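# Stack two cartons on the raised block with suction

## Task

Set the large carton on the raised block so that no part of it extends beyond the blue tape outline, then set the small carton on the large one so that it does not overhang the large carton's edge. Both must stay put without the robot holding them. Finish by releasing suction and moving the tool away.

## Robot and tools

Robot: one Doosan M1013 six-joint arm carrying a vacuum tool with a single suction cup. There is no gripper. Joints from the base outward: waist, shoulder, elbow, forearm roll, wrist pitch, wrist roll. The elbow ranges -2.792 to 2.792 rad; the others range -6.283 to 6.283 rad.

Frame: the scene frame has its origin on the table top directly under the arm's base. +z points up, and +y is to the left when facing along +x. The base may be slightly tilted. The controlled point is the cup point, the centre of the cup's rim (36 mm across). The cup faces along the cup point's own +z axis, so to face the cup down its +z must point toward world -z. Starting about 4 cm behind the rim, the tool body and wrist camera stick out up to about 9 cm sideways, so keep that clear of boxes and the block.

A row is 8 numbers: x, y, z (metres, an absolute target for the cup point in the scene frame), then qw, qx, qy, qz (absolute orientation quaternion, w first, scene frame), then suction in [-1, 1]. Suction above 0.01 is on, 0.01 or less is off, and it stays at the last value sent. To hold an orientation, repeat the intended quaternion in every row rather than copying a drifted one from a result.

execute_actions(actions): a list of actions; each action is a list of up to 15 rows, one per control step of 1/30 s; a short action repeats its last row until 15 steps are done. An empty list just returns state and images. Each step's command is clipped to within 70 mm and 16 degrees of the measured pose, so far targets need several actions. Any target more than 0.6 m from the cup point along any of its axes is refused; if the first action fails that check or anything is malformed, nothing runs.

move(target, speed, blocking): target is one 8-number row as above, an absolute pose the cup point travels toward in a straight line; suction in the row is applied at the start. speed is in m/s, 0.002 to 0.5, default 0.25; turning is capped at twice that in rad/s. The path lasts 0.5 to 10 s and stops early after 10 s. It does not avoid obstacles, and the real tool can lag, wander, or overshoot the speed, especially near a straight arm. With blocking=false the call returns after 0.5 s while motion continues; use wait(0) to check, and call wait or stop before any other motion command. The result adds a move: line with the ending (done, off_target, moving, held, fault), which limits acted (paced = clipped pose, held = a check blocked steps, after which it may speed up), and the distance to target.

wait(seconds): 0 to 10; the arm keeps its last command and a running move continues. stop(): brakes a running move; fast moves need room. zoom_image(camera, region): region [x0, y0, x1, y1] in pixels, at most 504 by 504, from cam_head_left, cam_head_right, cam_high, cam_low (672x504) or cam_wrist (616x616 fisheye). read_manual(section) only returns licence text. finished_scene(scene) ends the current scene, given its number; it is final.

Results: the state line shows end_effector_position (m) and end_effector_quat_wxyz plus velocities; the printed position can be off, more at long reach. Hand target is the pose the controller is currently heading to. A pose unreachable line means the clearance check altered or blocked the command; the mount under the base counts as arm. suction_measured stays near 0 without a seal and reaches 0.83 or more on an airtight face; part_present becomes 1 at 0.50 and drops back below 0.45. Flange force is the estimated external force including held weight, noisy during accelerations; no reading means no estimate. Camera calibration gives K, distortion and T_world_to_cam for projecting scene points into images.

Picking: turn suction on and press the rim fully onto a flat, smooth face of the carton, away from edges, seams and holes. Under vacuum the cup shortens, so a held carton sits up to about 12 mm nearer the tool. Vacuum alone can lift a resting object. To release, lower the carton until it rests on its support, switch suction off, then lift at least 15 mm. If the cup seals on the table, switch suction off to free it.

Hazards: the arm is stiff, so commanding even slightly beyond a firm contact can trigger a fault. A joint reaching its load limit (waist 295, shoulder 295, elbow 139, wrist joints 39.1 N m) or 144 N of external force stops the arm for 10 s and drops the rest of the call. Fast contacts hit harder; approach surfaces slowly. Long holding heats motors; MOTOR HOT warns, then an OVER-TEMPERATURE FAULT brakes the arm. The robot keeps executing its last command while you think. Loose objects may occasionally be nudged. Never drop, slam, or knock anything off the table.

Each tool is called as a command line: name --argument value for each argument, lists and objects as JSON in quotes; but a table of rows of numbers goes row by row, as --pt "numbers of a row", without its own name.

## Session

I'll start by looking at the scene.

execute_actions --actions '[]'

Scene clock: 0.00 s.
end_effector_position=(+0.6485, -0.0344, +0.3934) suction_measured=0.01 part_present=0 end_effector_quat_wxyz=(+0.000, +0.026, +1.000, +0.001) end_effector_velocity=(-0.000, +0.000, +0.000) end_effector_angular_velocity=(-0.000, -0.002, +0.001)
Joint positions: [-0.053  0.166  1.622  0.     1.354 -0.052]
Joint velocities: [ 0.    -0.001  0.001  0.    -0.002 -0.001]
Flange force (N, the push that the arm receives, along the end effector's own x y z axes): no reading
Hand target: +0.649, -0.034, +0.393; +0.000, +0.026, +1.000, +0.001

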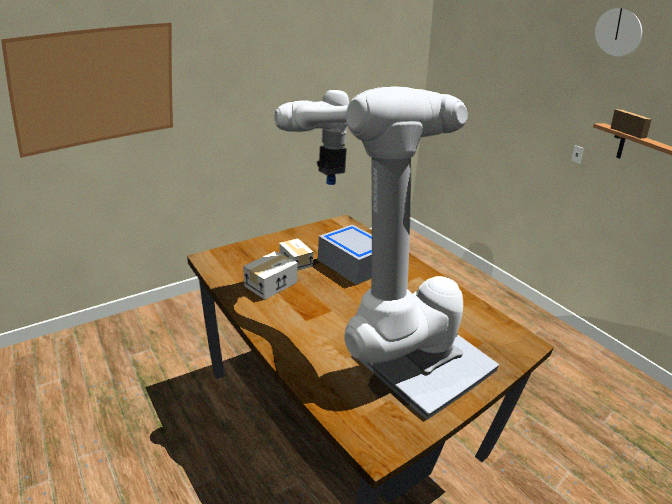

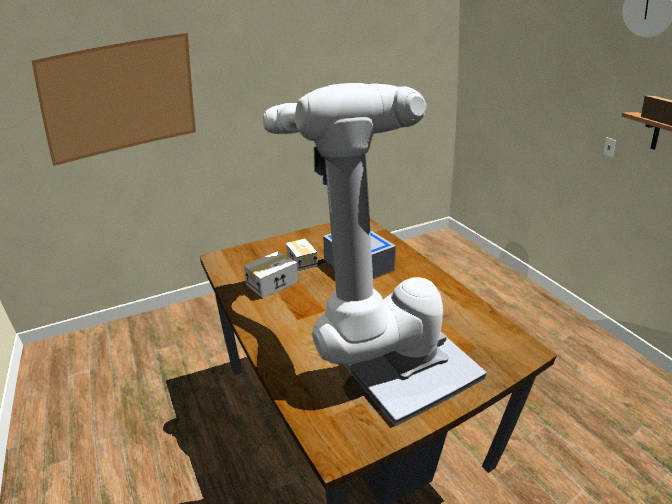

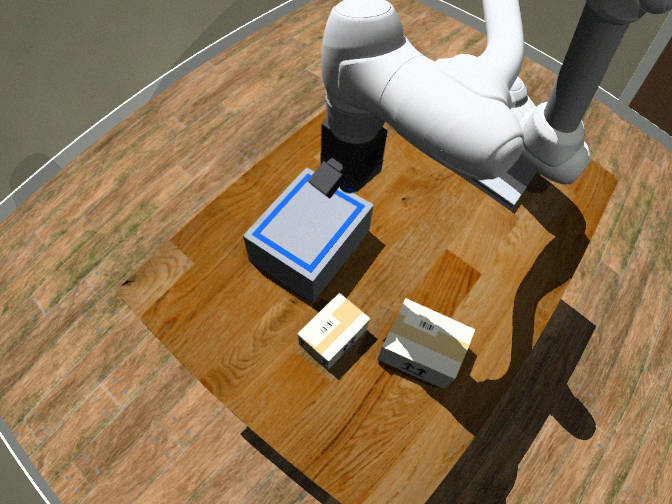

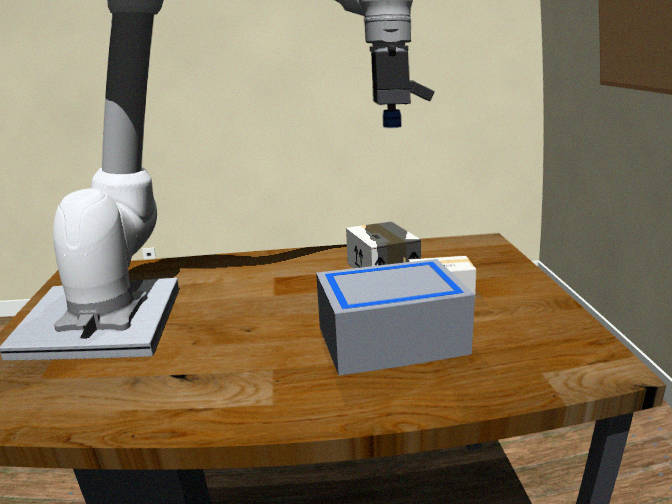

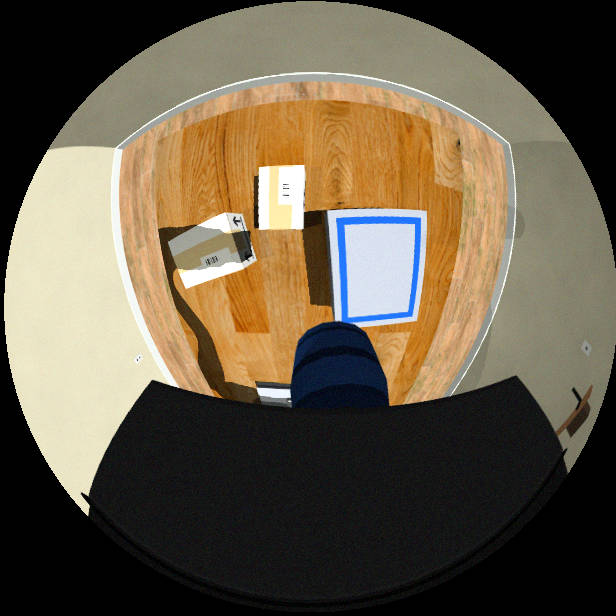

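zoom_image --camera "cam_high" --region '[220, 150, 500, 410]'

zoom_image --camera "cam_wrist" --region '[150, 140, 450, 340]'

zoom_image --camera "cam_low" --region '[300, 200, 500, 390]'

zoom_image --camera "cam_head_left" --region '[220, 210, 400, 320]'

Region (220, 150, 500, 410) of cam_high's 672x504 image, scaled by 1.800, with more detail than that image has; it fills the top 468 rows of this view, and the rest is white.

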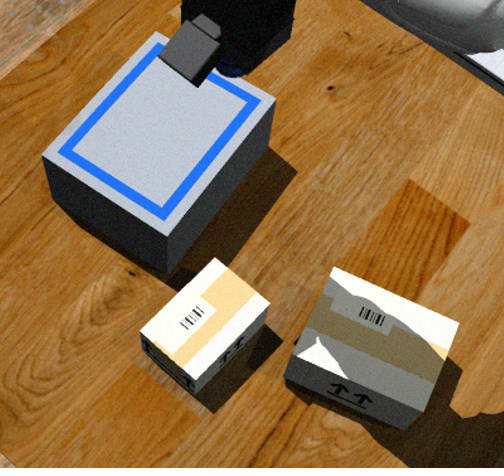

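Region (150, 140, 450, 340) of cam_wrist's 616x616 image, scaled by 1.680, with more detail than that image has.

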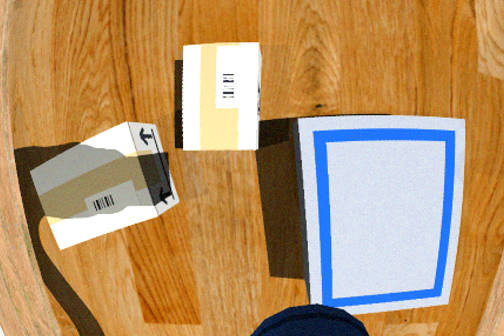

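Region (300, 200, 500, 390) of cam_low's 672x504 image, scaled by 2.520, with more detail than that image has; it fills the top 479 rows of this view, and the rest is white.

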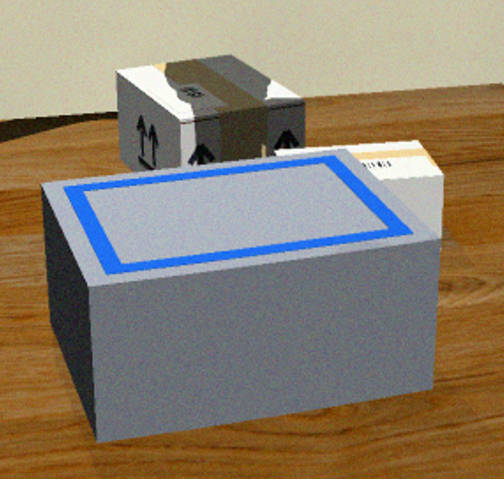

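Region (220, 210, 400, 320) of cam_head_left's 672x504 image, scaled by 2.800, with more detail than that image has.

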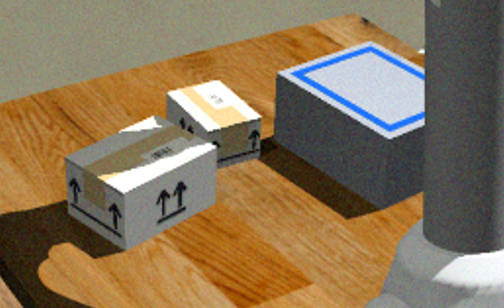

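zoom_image --camera "cam_high" --region '[360, 280, 500, 400]'

zoom_image --camera "cam_high" --region '[280, 280, 400, 390]'

zoom_image --camera "cam_high" --region '[230, 155, 390, 315]'

Region (360, 280, 500, 400) of cam_high's 672x504 image, scaled by 3.600, with more detail than that image has; it fills the top 432 rows of this view, and the rest is white.

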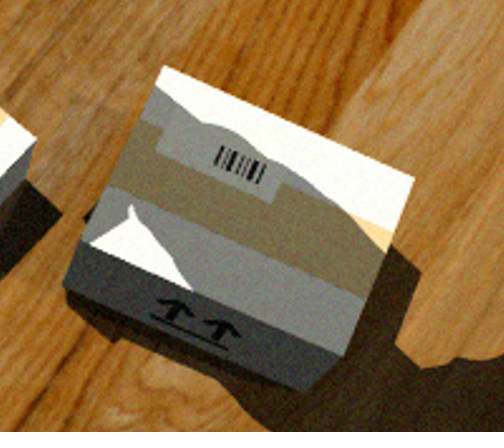

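Region (280, 280, 400, 390) of cam_high's 672x504 image, scaled by 4.200, with more detail than that image has; it fills the top 462 rows of this view, and the rest is white.

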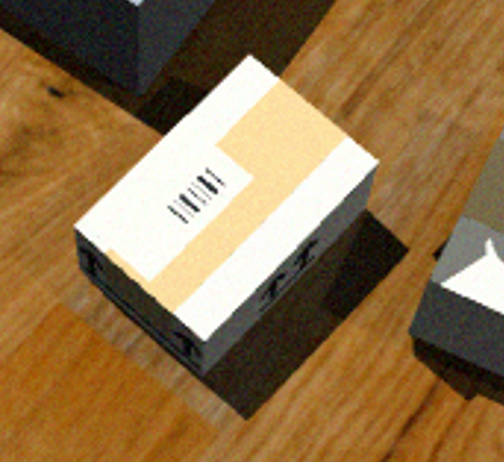

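Region (230, 155, 390, 315) of cam_high's 672x504 image, scaled by 3.150, with more detail than that image has.

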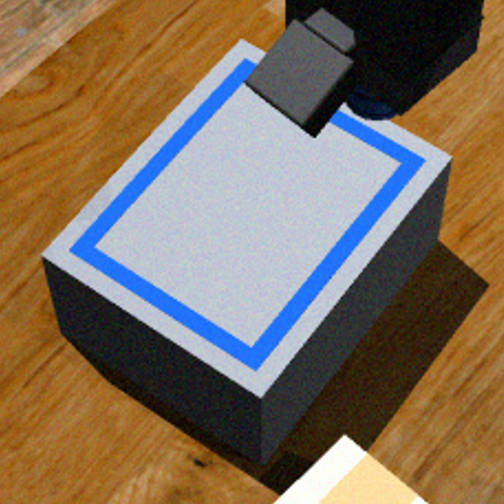

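zoom_image --camera "cam_wrist" --region '[300, 190, 450, 340]'

zoom_image --camera "cam_wrist" --region '[160, 150, 320, 300]'

zoom_image --camera "cam_high" --region '[300, 140, 400, 220]'

zoom_image --camera "cam_low" --region '[340, 40, 460, 140]'

Region (300, 190, 450, 340) of cam_wrist's 616x616 image, scaled by 3.360, with more detail than that image has.

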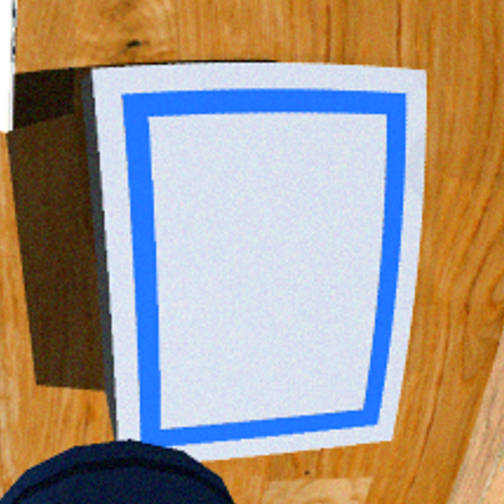

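Region (160, 150, 320, 300) of cam_wrist's 616x616 image, scaled by 3.150, with more detail than that image has; it fills the top 472 rows of this view, and the rest is white.

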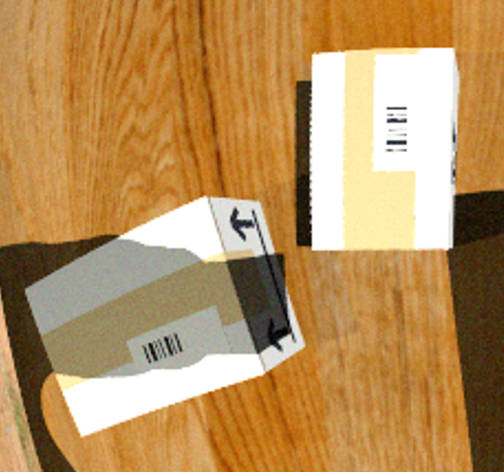

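Region (300, 140, 400, 220) of cam_high's 672x504 image, scaled by 5.040, with more detail than that image has; it fills the top 403 rows of this view, and the rest is white.

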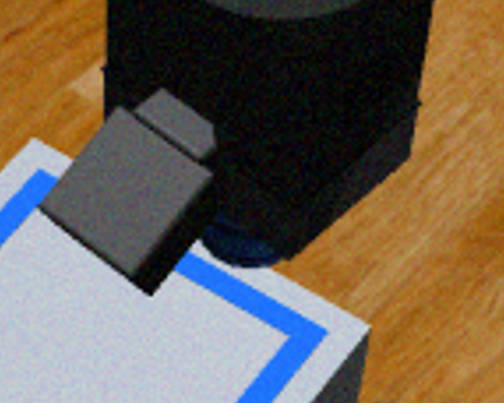

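Region (340, 40, 460, 140) of cam_low's 672x504 image, scaled by 4.200, with more detail than that image has.

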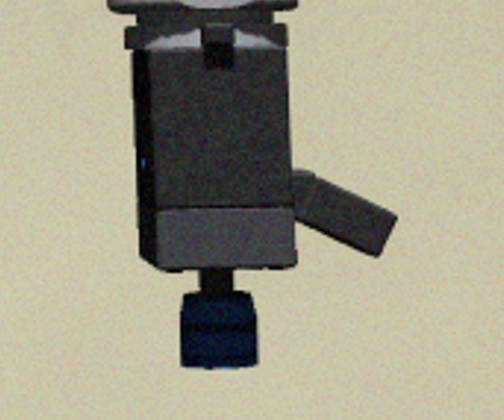

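move --target '[0.673, 0.2135, 0.22, 0.0, -0.1132, 0.9936, 0.0, 0]' --speed 0.3

Scene clock: 121.40 s.
end_effector_position=(+0.6730, +0.2132, +0.2202) suction_measured=0.01 part_present=0 end_effector_quat_wxyz=(+0.000, -0.113, +0.994, +0.000) end_effector_velocity=(-0.000, -0.000, +0.000) end_effector_angular_velocity=(-0.000, -0.000, +0.000)
Joint positions: [ 0.311  0.351  1.713 -0.002  1.078  0.034]
Joint velocities: [-0.    -0.    -0.    -0.     0.001  0.   ]
Flange force (N, the push that the arm receives, along the end effector's own x y z axes): [6.7 -0.5 -1.7]
Hand target: +0.673, +0.213, +0.220; -0.000, -0.113, +0.994, +0.000
Off the commanded pose: 0.000 m, 0 deg.
move: done
camera_calibration (this result's frames):
cam_wrist: T_world_to_cam=[[0.255018, -0.96669, -0.0218049, 0.0459059], [-0.868152, -0.238836, 0.435051, 0.564735], [-0.425768, -0.0920161, -0.900142, 0.586106], [0, 0, 0, 1]] pos_world=[0.728114, 0.233187, 0.282891]

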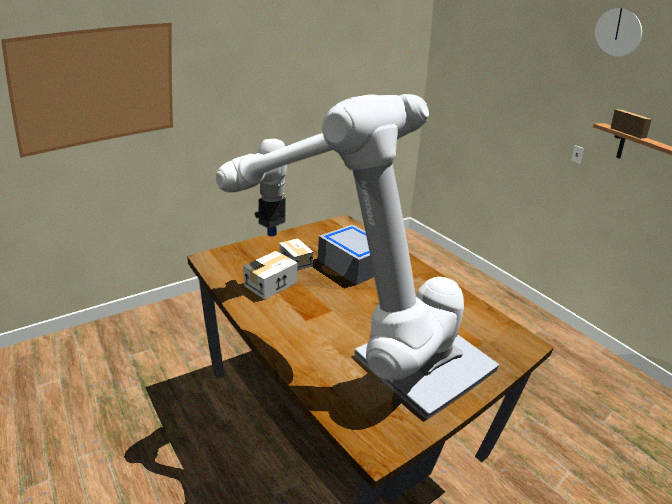

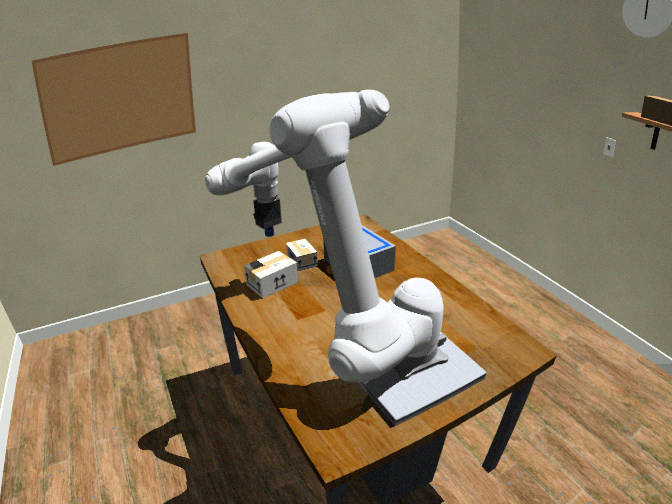

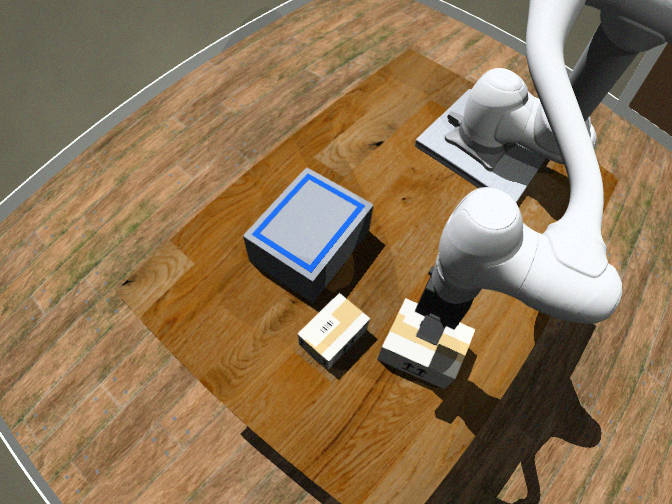

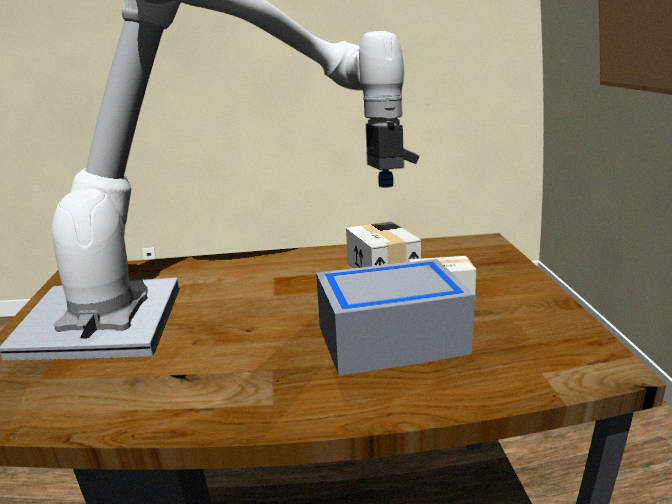

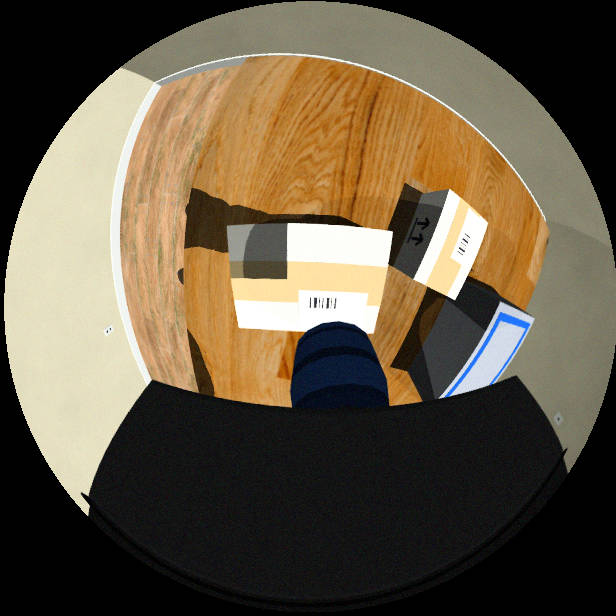

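zoom_image --camera "cam_wrist" --region '[210, 200, 420, 410]'

Region (210, 200, 420, 410) of cam_wrist's 616x616 image, scaled by 2.400, with more detail than that image has.

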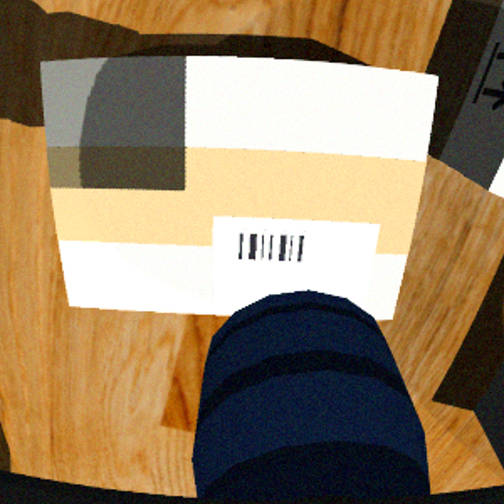

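move --target '[0.669, 0.230, 0.125, 0.0, -0.1132, 0.9936, 0.0, 0]' --speed 0.2

Scene clock: 194.40 s.
end_effector_position=(+0.6690, +0.2300, +0.1251) suction_measured=0.01 part_present=0 end_effector_quat_wxyz=(+0.000, -0.113, +0.994, -0.000) end_effector_velocity=(-0.001, +0.001, -0.000) end_effector_angular_velocity=(+0.000, +0.001, -0.001)
Joint positions: [ 0.335  0.437  1.786 -0.003  0.919  0.058]
Joint velocities: [0.001 0.    0.    0.001 0.    0.001]
Flange force (N, the push that the arm receives, along the end effector's own x y z axes): [4.4 -1.9 -3.2]
Hand target: +0.669, +0.230, +0.125; -0.000, -0.113, +0.994, -0.000
Off the commanded pose: 0.000 m, 0 deg.
move: done
camera_calibration (this result's frames):
cam_wrist: T_world_to_cam=[[0.255108, -0.966669, -0.0217106, 0.0609681], [-0.868153, -0.238879, 0.435025, 0.606617], [-0.425711, -0.09213, -0.900157, 0.500356], [0, 0, 0, 1]] pos_world=[0.72409, 0.249942, 0.187829]

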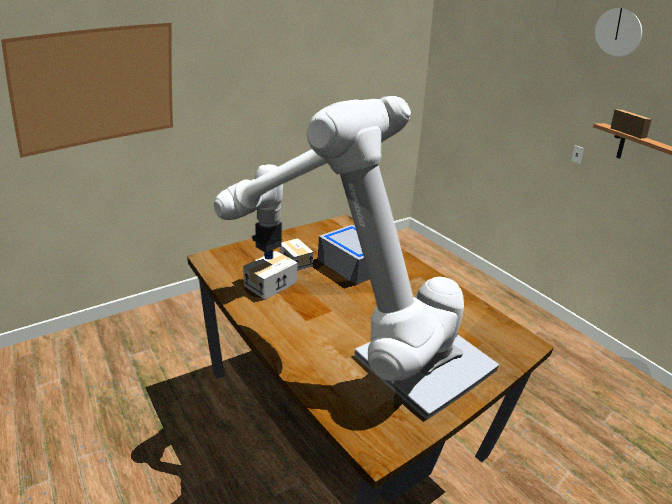

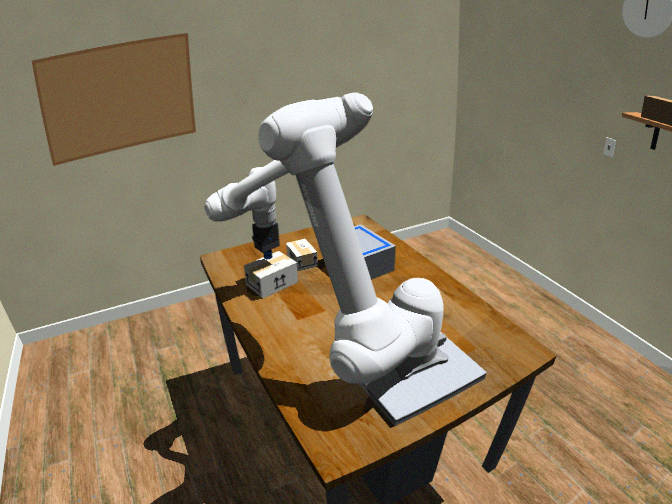

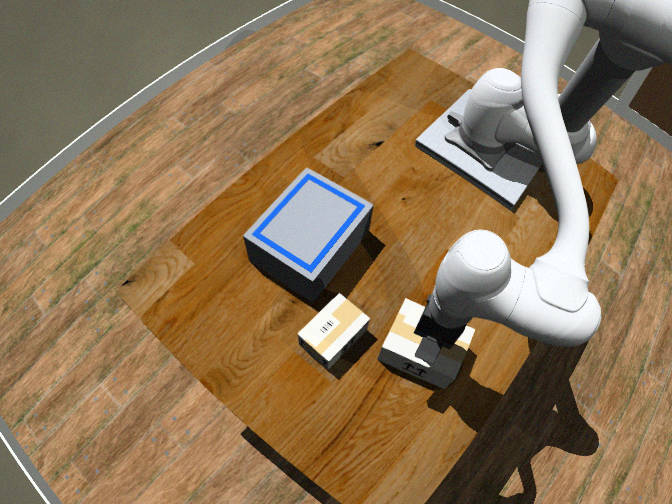

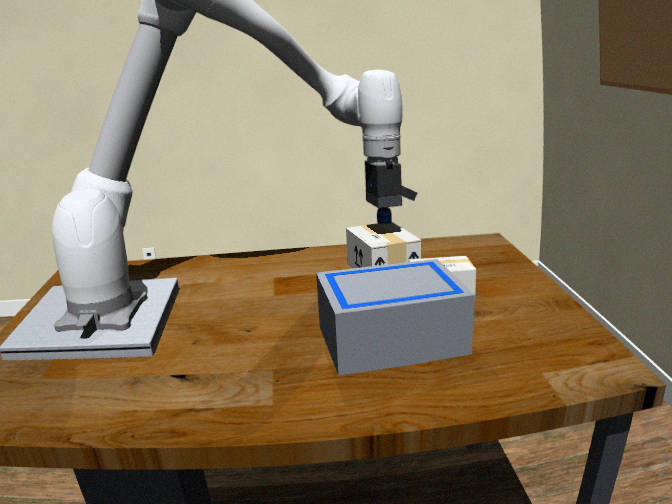

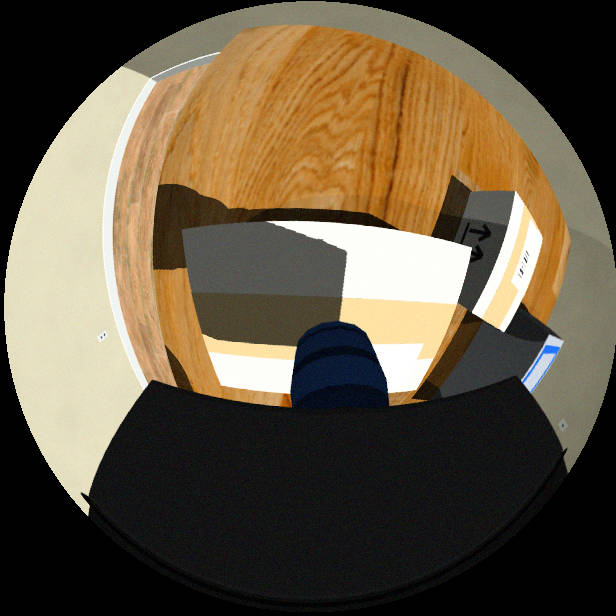

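zoom_image --camera "cam_wrist" --region '[160, 190, 500, 420]'

zoom_image --camera "cam_low" --region '[330, 180, 450, 280]'

zoom_image --camera "cam_head_left" --region '[230, 220, 330, 310]'

Region (160, 190, 500, 420) of cam_wrist's 616x616 image, scaled by 1.482, with more detail than that image has; it fills the top 341 rows of this view, and the rest is white.

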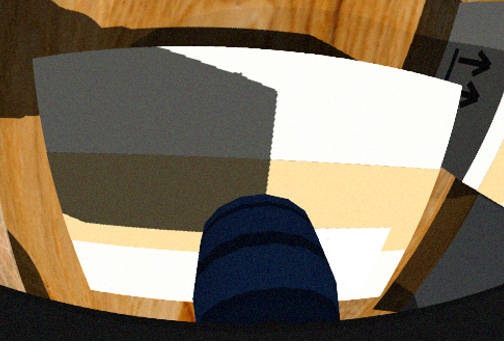

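Region (330, 180, 450, 280) of cam_low's 672x504 image, scaled by 4.200, with more detail than that image has.

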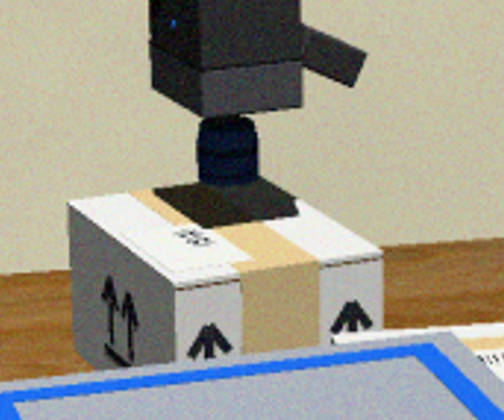

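Region (230, 220, 330, 310) of cam_head_left's 672x504 image, scaled by 5.040, with more detail than that image has; it fills the top 454 rows of this view, and the rest is white.

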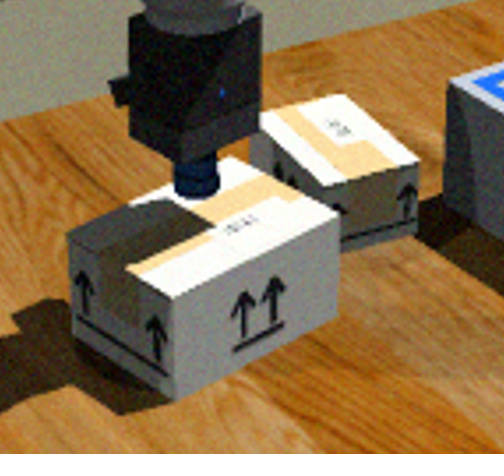

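move --target '[0.665, 0.229, 0.098, 0.0, -0.1132, 0.9936, 0.0, 1]' --speed 0.04

Scene clock: 258.80 s.
end_effector_position=(+0.6649, +0.2290, +0.0979) suction_measured=0.65 part_present=1 end_effector_quat_wxyz=(-0.000, -0.113, +0.994, +0.000) end_effector_velocity=(-0.001, +0.000, -0.003) end_effector_angular_velocity=(-0.001, +0.005, -0.001)
Joint positions: [ 0.335  0.46   1.811 -0.003  0.871  0.059]
Joint velocities: [0.    0.003 0.001 0.001 0.    0.001]
Flange force (N, the push that the arm receives, along the end effector's own x y z axes): [6.7 -1.0 7.9]
Hand target: +0.665, +0.229, +0.098; +0.000, -0.113, +0.994, -0.000
Off the commanded pose: 0.000 m, 0 deg.
move: done
camera_calibration (this result's frames):
cam_wrist: T_world_to_cam=[[0.25506, -0.96668, -0.0217856, 0.0605183], [-0.868031, -0.238841, 0.43529, 0.614563], [-0.42599, -0.0921143, -0.900027, 0.474165], [0, 0, 0, 1]] pos_world=[0.720013, 0.248962, 0.160566]

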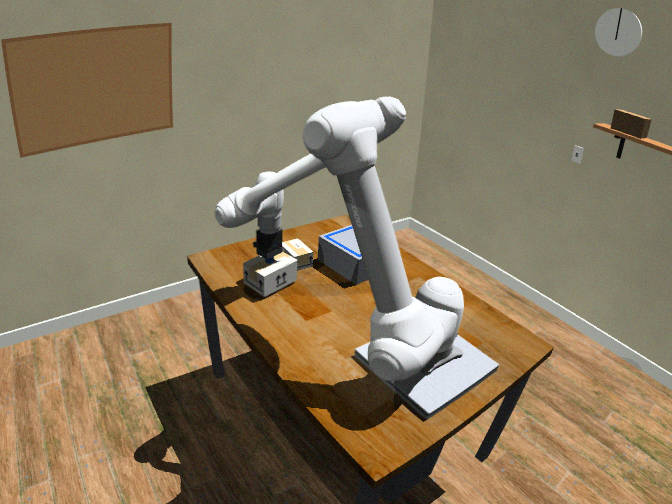

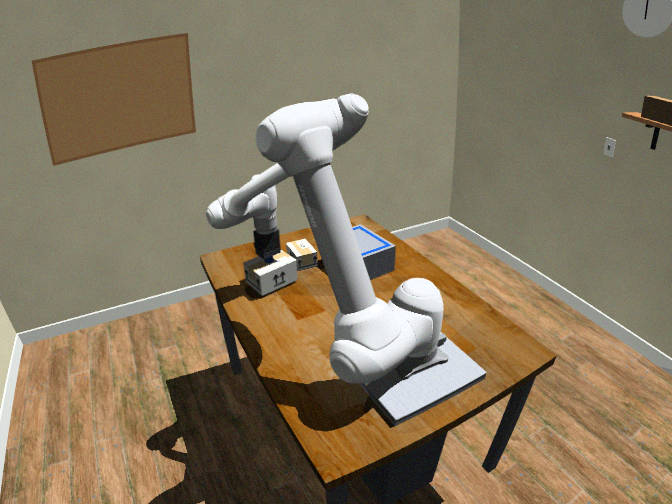

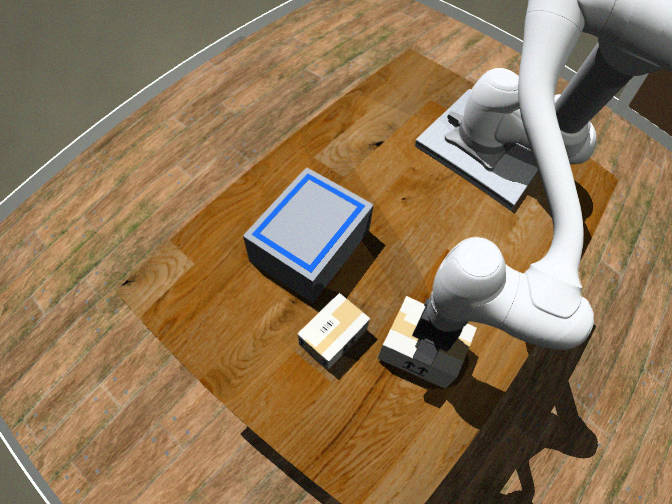

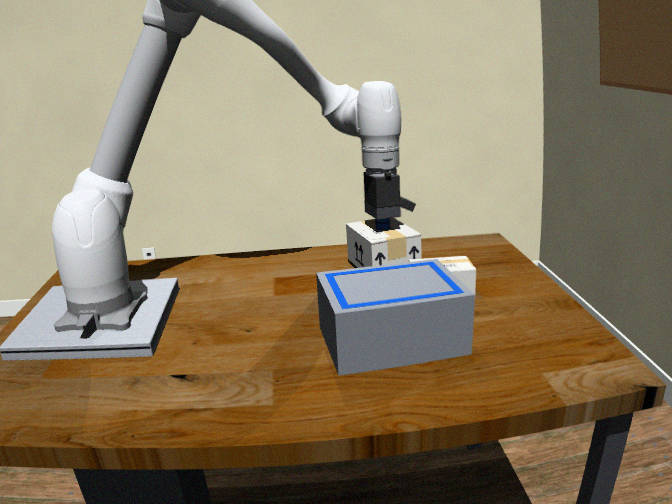

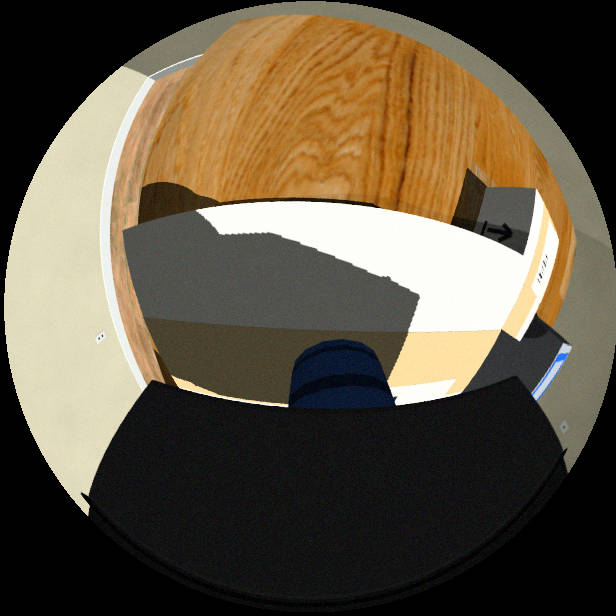

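wait --seconds 0

Scene clock: 261.03 s.
end_effector_position=(+0.6650, +0.2290, +0.0980) suction_measured=0.98 part_present=1 end_effector_quat_wxyz=(+0.000, -0.113, +0.994, +0.000) end_effector_velocity=(+0.000, -0.000, +0.001) end_effector_angular_velocity=(+0.001, -0.000, -0.001)
Joint positions: [ 0.335  0.46   1.811 -0.003  0.871  0.059]
Joint velocities: [-0.    -0.002 -0.     0.001  0.001 -0.   ]
Flange force (N, the push that the arm receives, along the end effector's own x y z axes): [9.5 -0.6 2.2]
Hand target: +0.665, +0.229, +0.098; +0.000, -0.113, +0.994, -0.000
Off the commanded pose: 0.000 m, 0 deg.
camera_calibration (this result's frames):
cam_wrist: T_world_to_cam=[[0.25512, -0.966665, -0.0217325, 0.0604633], [-0.868129, -0.238895, 0.435065, 0.614673], [-0.425754, -0.0921271, -0.900137, 0.474177], [0, 0, 0, 1]] pos_world=[0.720073, 0.248975, 0.160715]

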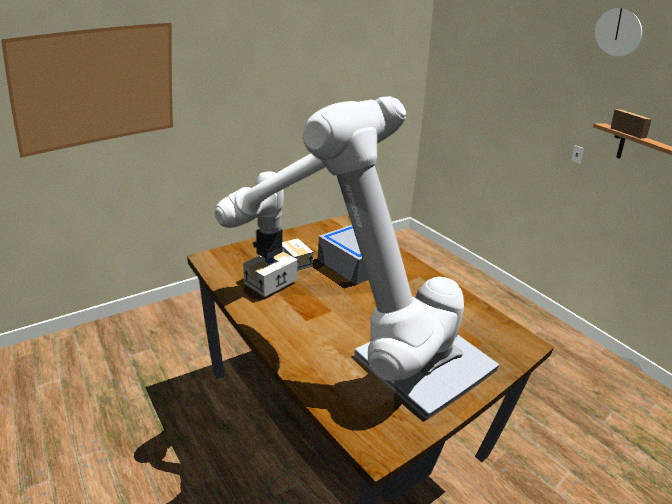

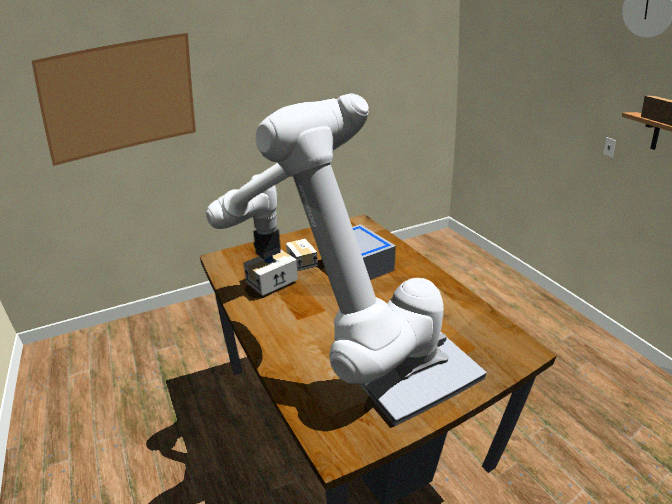

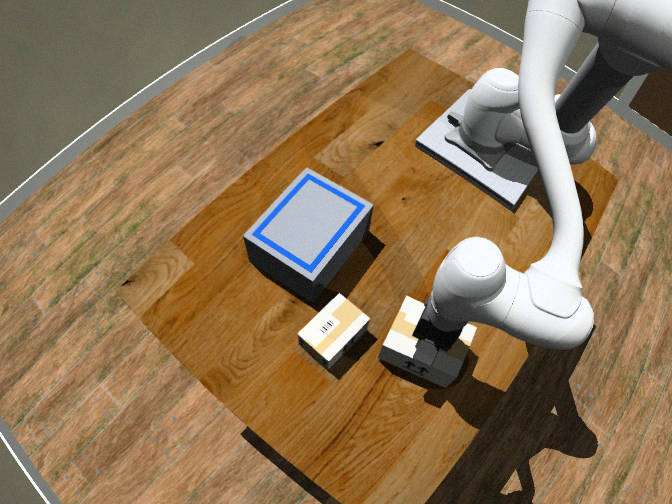

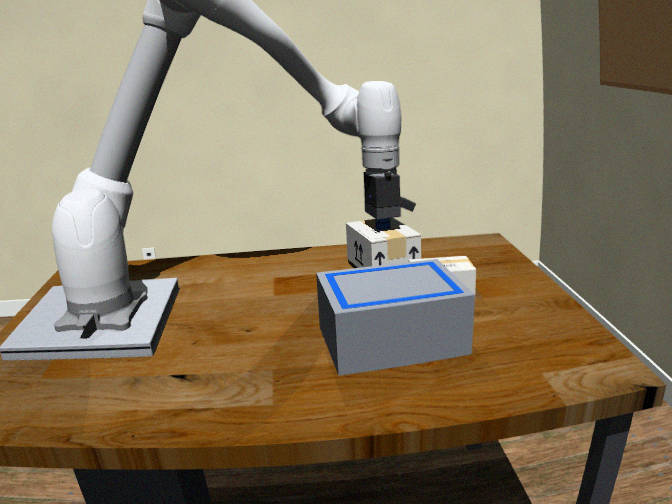

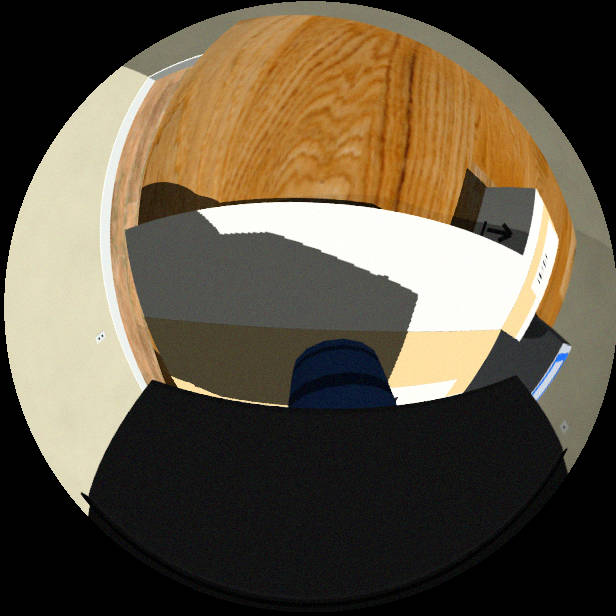

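move --target '[0.665, 0.229, 0.255, 0.0, -0.3090, 0.9511, 0.0, 1]' --speed 0.25

move --target '[0.6175, -0.161, 0.255, 0.0, -0.7385, 0.6743, 0.0, 1]' --speed 0.3

Scene clock: 295.20 s.
end_effector_position=(+0.6649, +0.2292, +0.2549) suction_measured=0.98 part_present=1 end_effector_quat_wxyz=(+0.000, -0.309, +0.951, +0.000) end_effector_velocity=(+0.000, +0.000, +0.001) end_effector_angular_velocity=(-0.001, -0.002, +0.001)
Joint positions: [ 0.336  0.322  1.685 -0.002  1.135 -0.343]
Joint velocities: [ 0.    -0.001 -0.    -0.001 -0.    -0.   ]
Flange force (N, the push that the arm receives, along the end effector's own x y z axes): [6.2 0.2 7.0]
Hand target: +0.665, +0.229, +0.255; +0.000, -0.309, +0.951, +0.000
Off the commanded pose: 0.000 m, 0 deg.
move: done
camera_calibration (this result's frames):
cam_wrist: T_world_to_cam=[[0.612726, -0.789997, -0.0217267, -0.214209], [-0.705655, -0.559275, 0.435044, 0.511765], [-0.355834, -0.251231, -0.900147, 0.605375], [0, 0, 0, 1]] pos_world=[0.707794, 0.269082, 0.317633]

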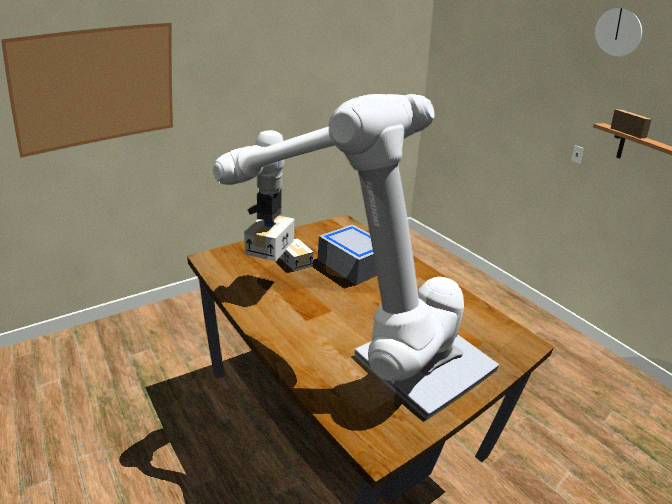

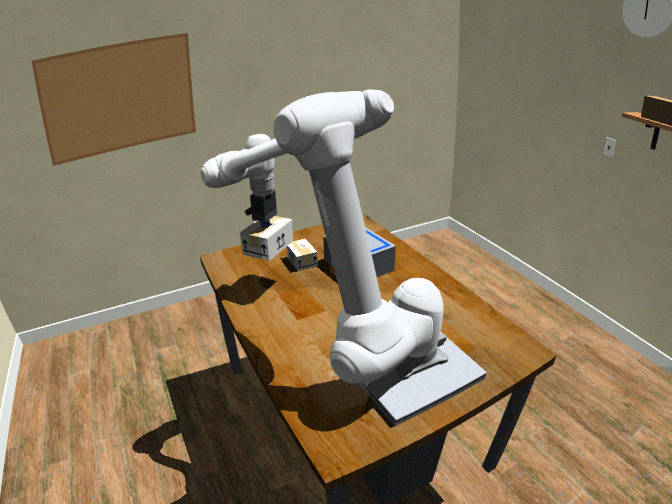

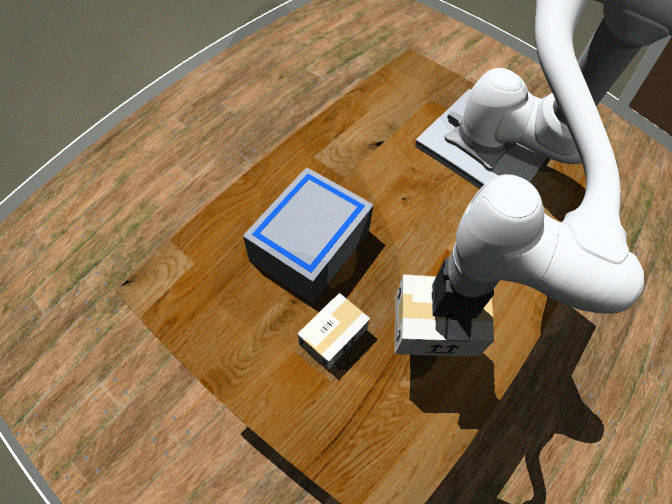

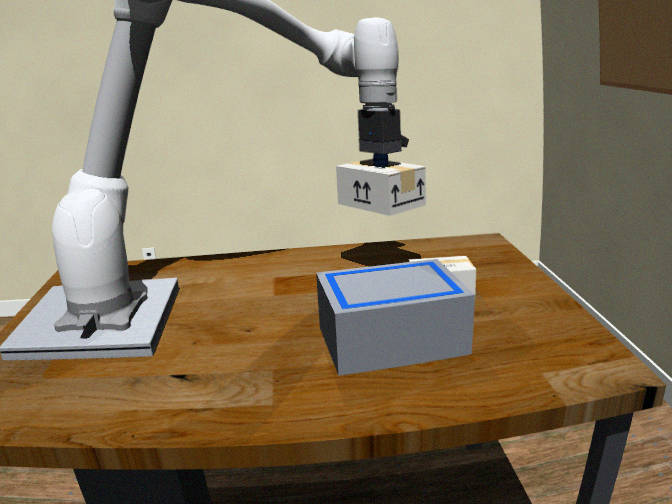

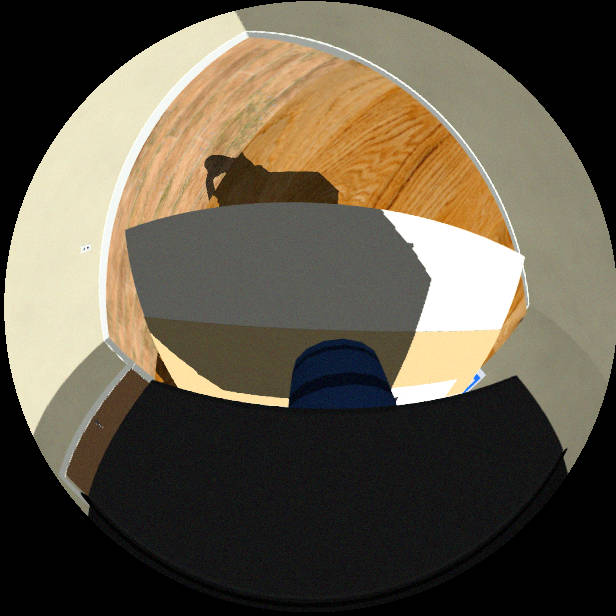

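Scene clock: 297.33 s.
end_effector_position=(+0.6175, -0.1606, +0.2550) suction_measured=0.98 part_present=1 end_effector_quat_wxyz=(+0.000, +0.738, -0.674, +0.000) end_effector_velocity=(+0.000, +0.000, +0.000) end_effector_angular_velocity=(-0.001, -0.000, +0.001)
Joint positions: [-0.255  0.224  1.814 -0.003  1.103 -1.967]
Joint velocities: [ 0.001  0.    -0.    -0.001 -0.    -0.   ]
Flange force (N, the push that the arm receives, along the end effector's own x y z axes): [-2.6 7.6 5.8]
Hand target: +0.617, -0.161, +0.255; +0.000, +0.738, -0.674, +0.000
Off the commanded pose: 0.000 m, 0 deg.
move: done
camera_calibration (this result's frames):
cam_wrist: T_world_to_cam=[[0.992336, 0.121662, -0.0216143, -0.581072], [0.118893, -0.892425, 0.43525, -0.302414], [0.0336642, -0.434484, -0.90005, 0.220659], [0, 0, 0, 1]] pos_world=[0.605146, -0.103314, 0.317671]

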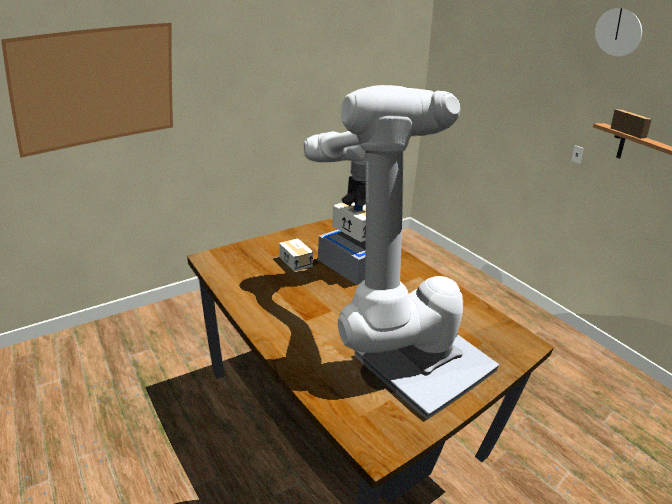

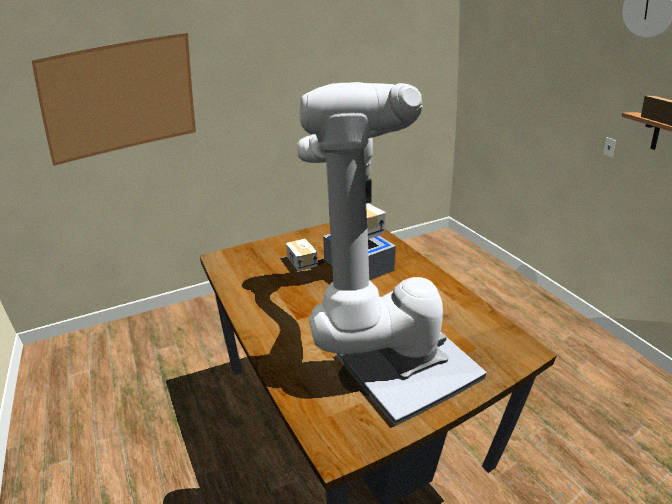

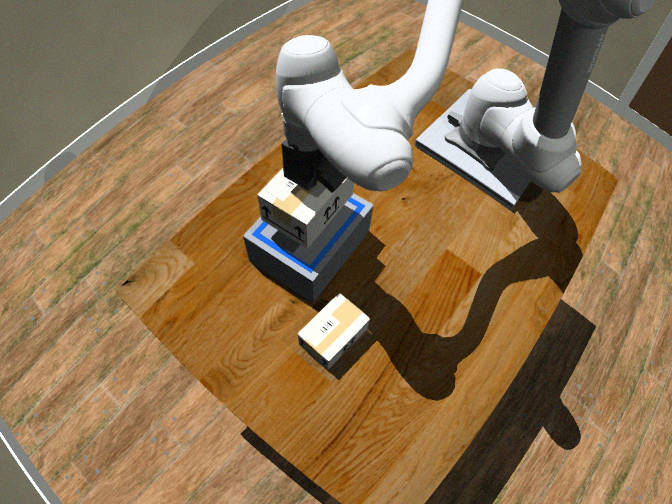

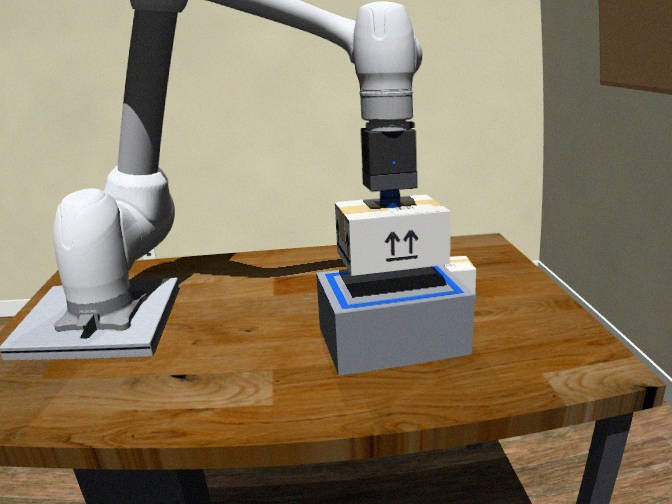

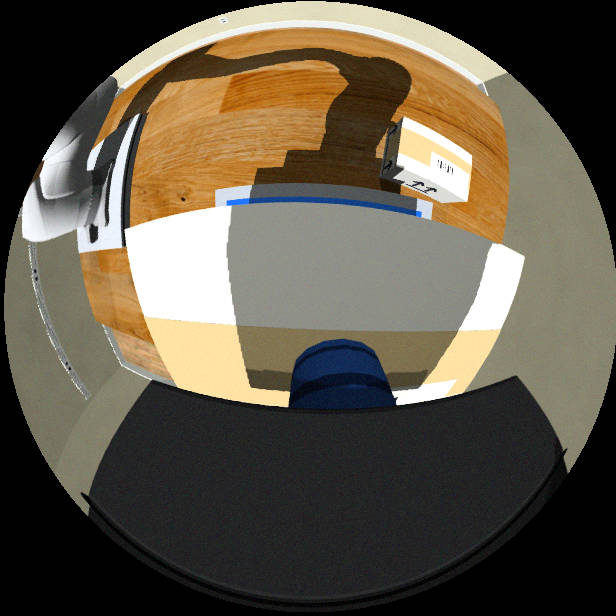

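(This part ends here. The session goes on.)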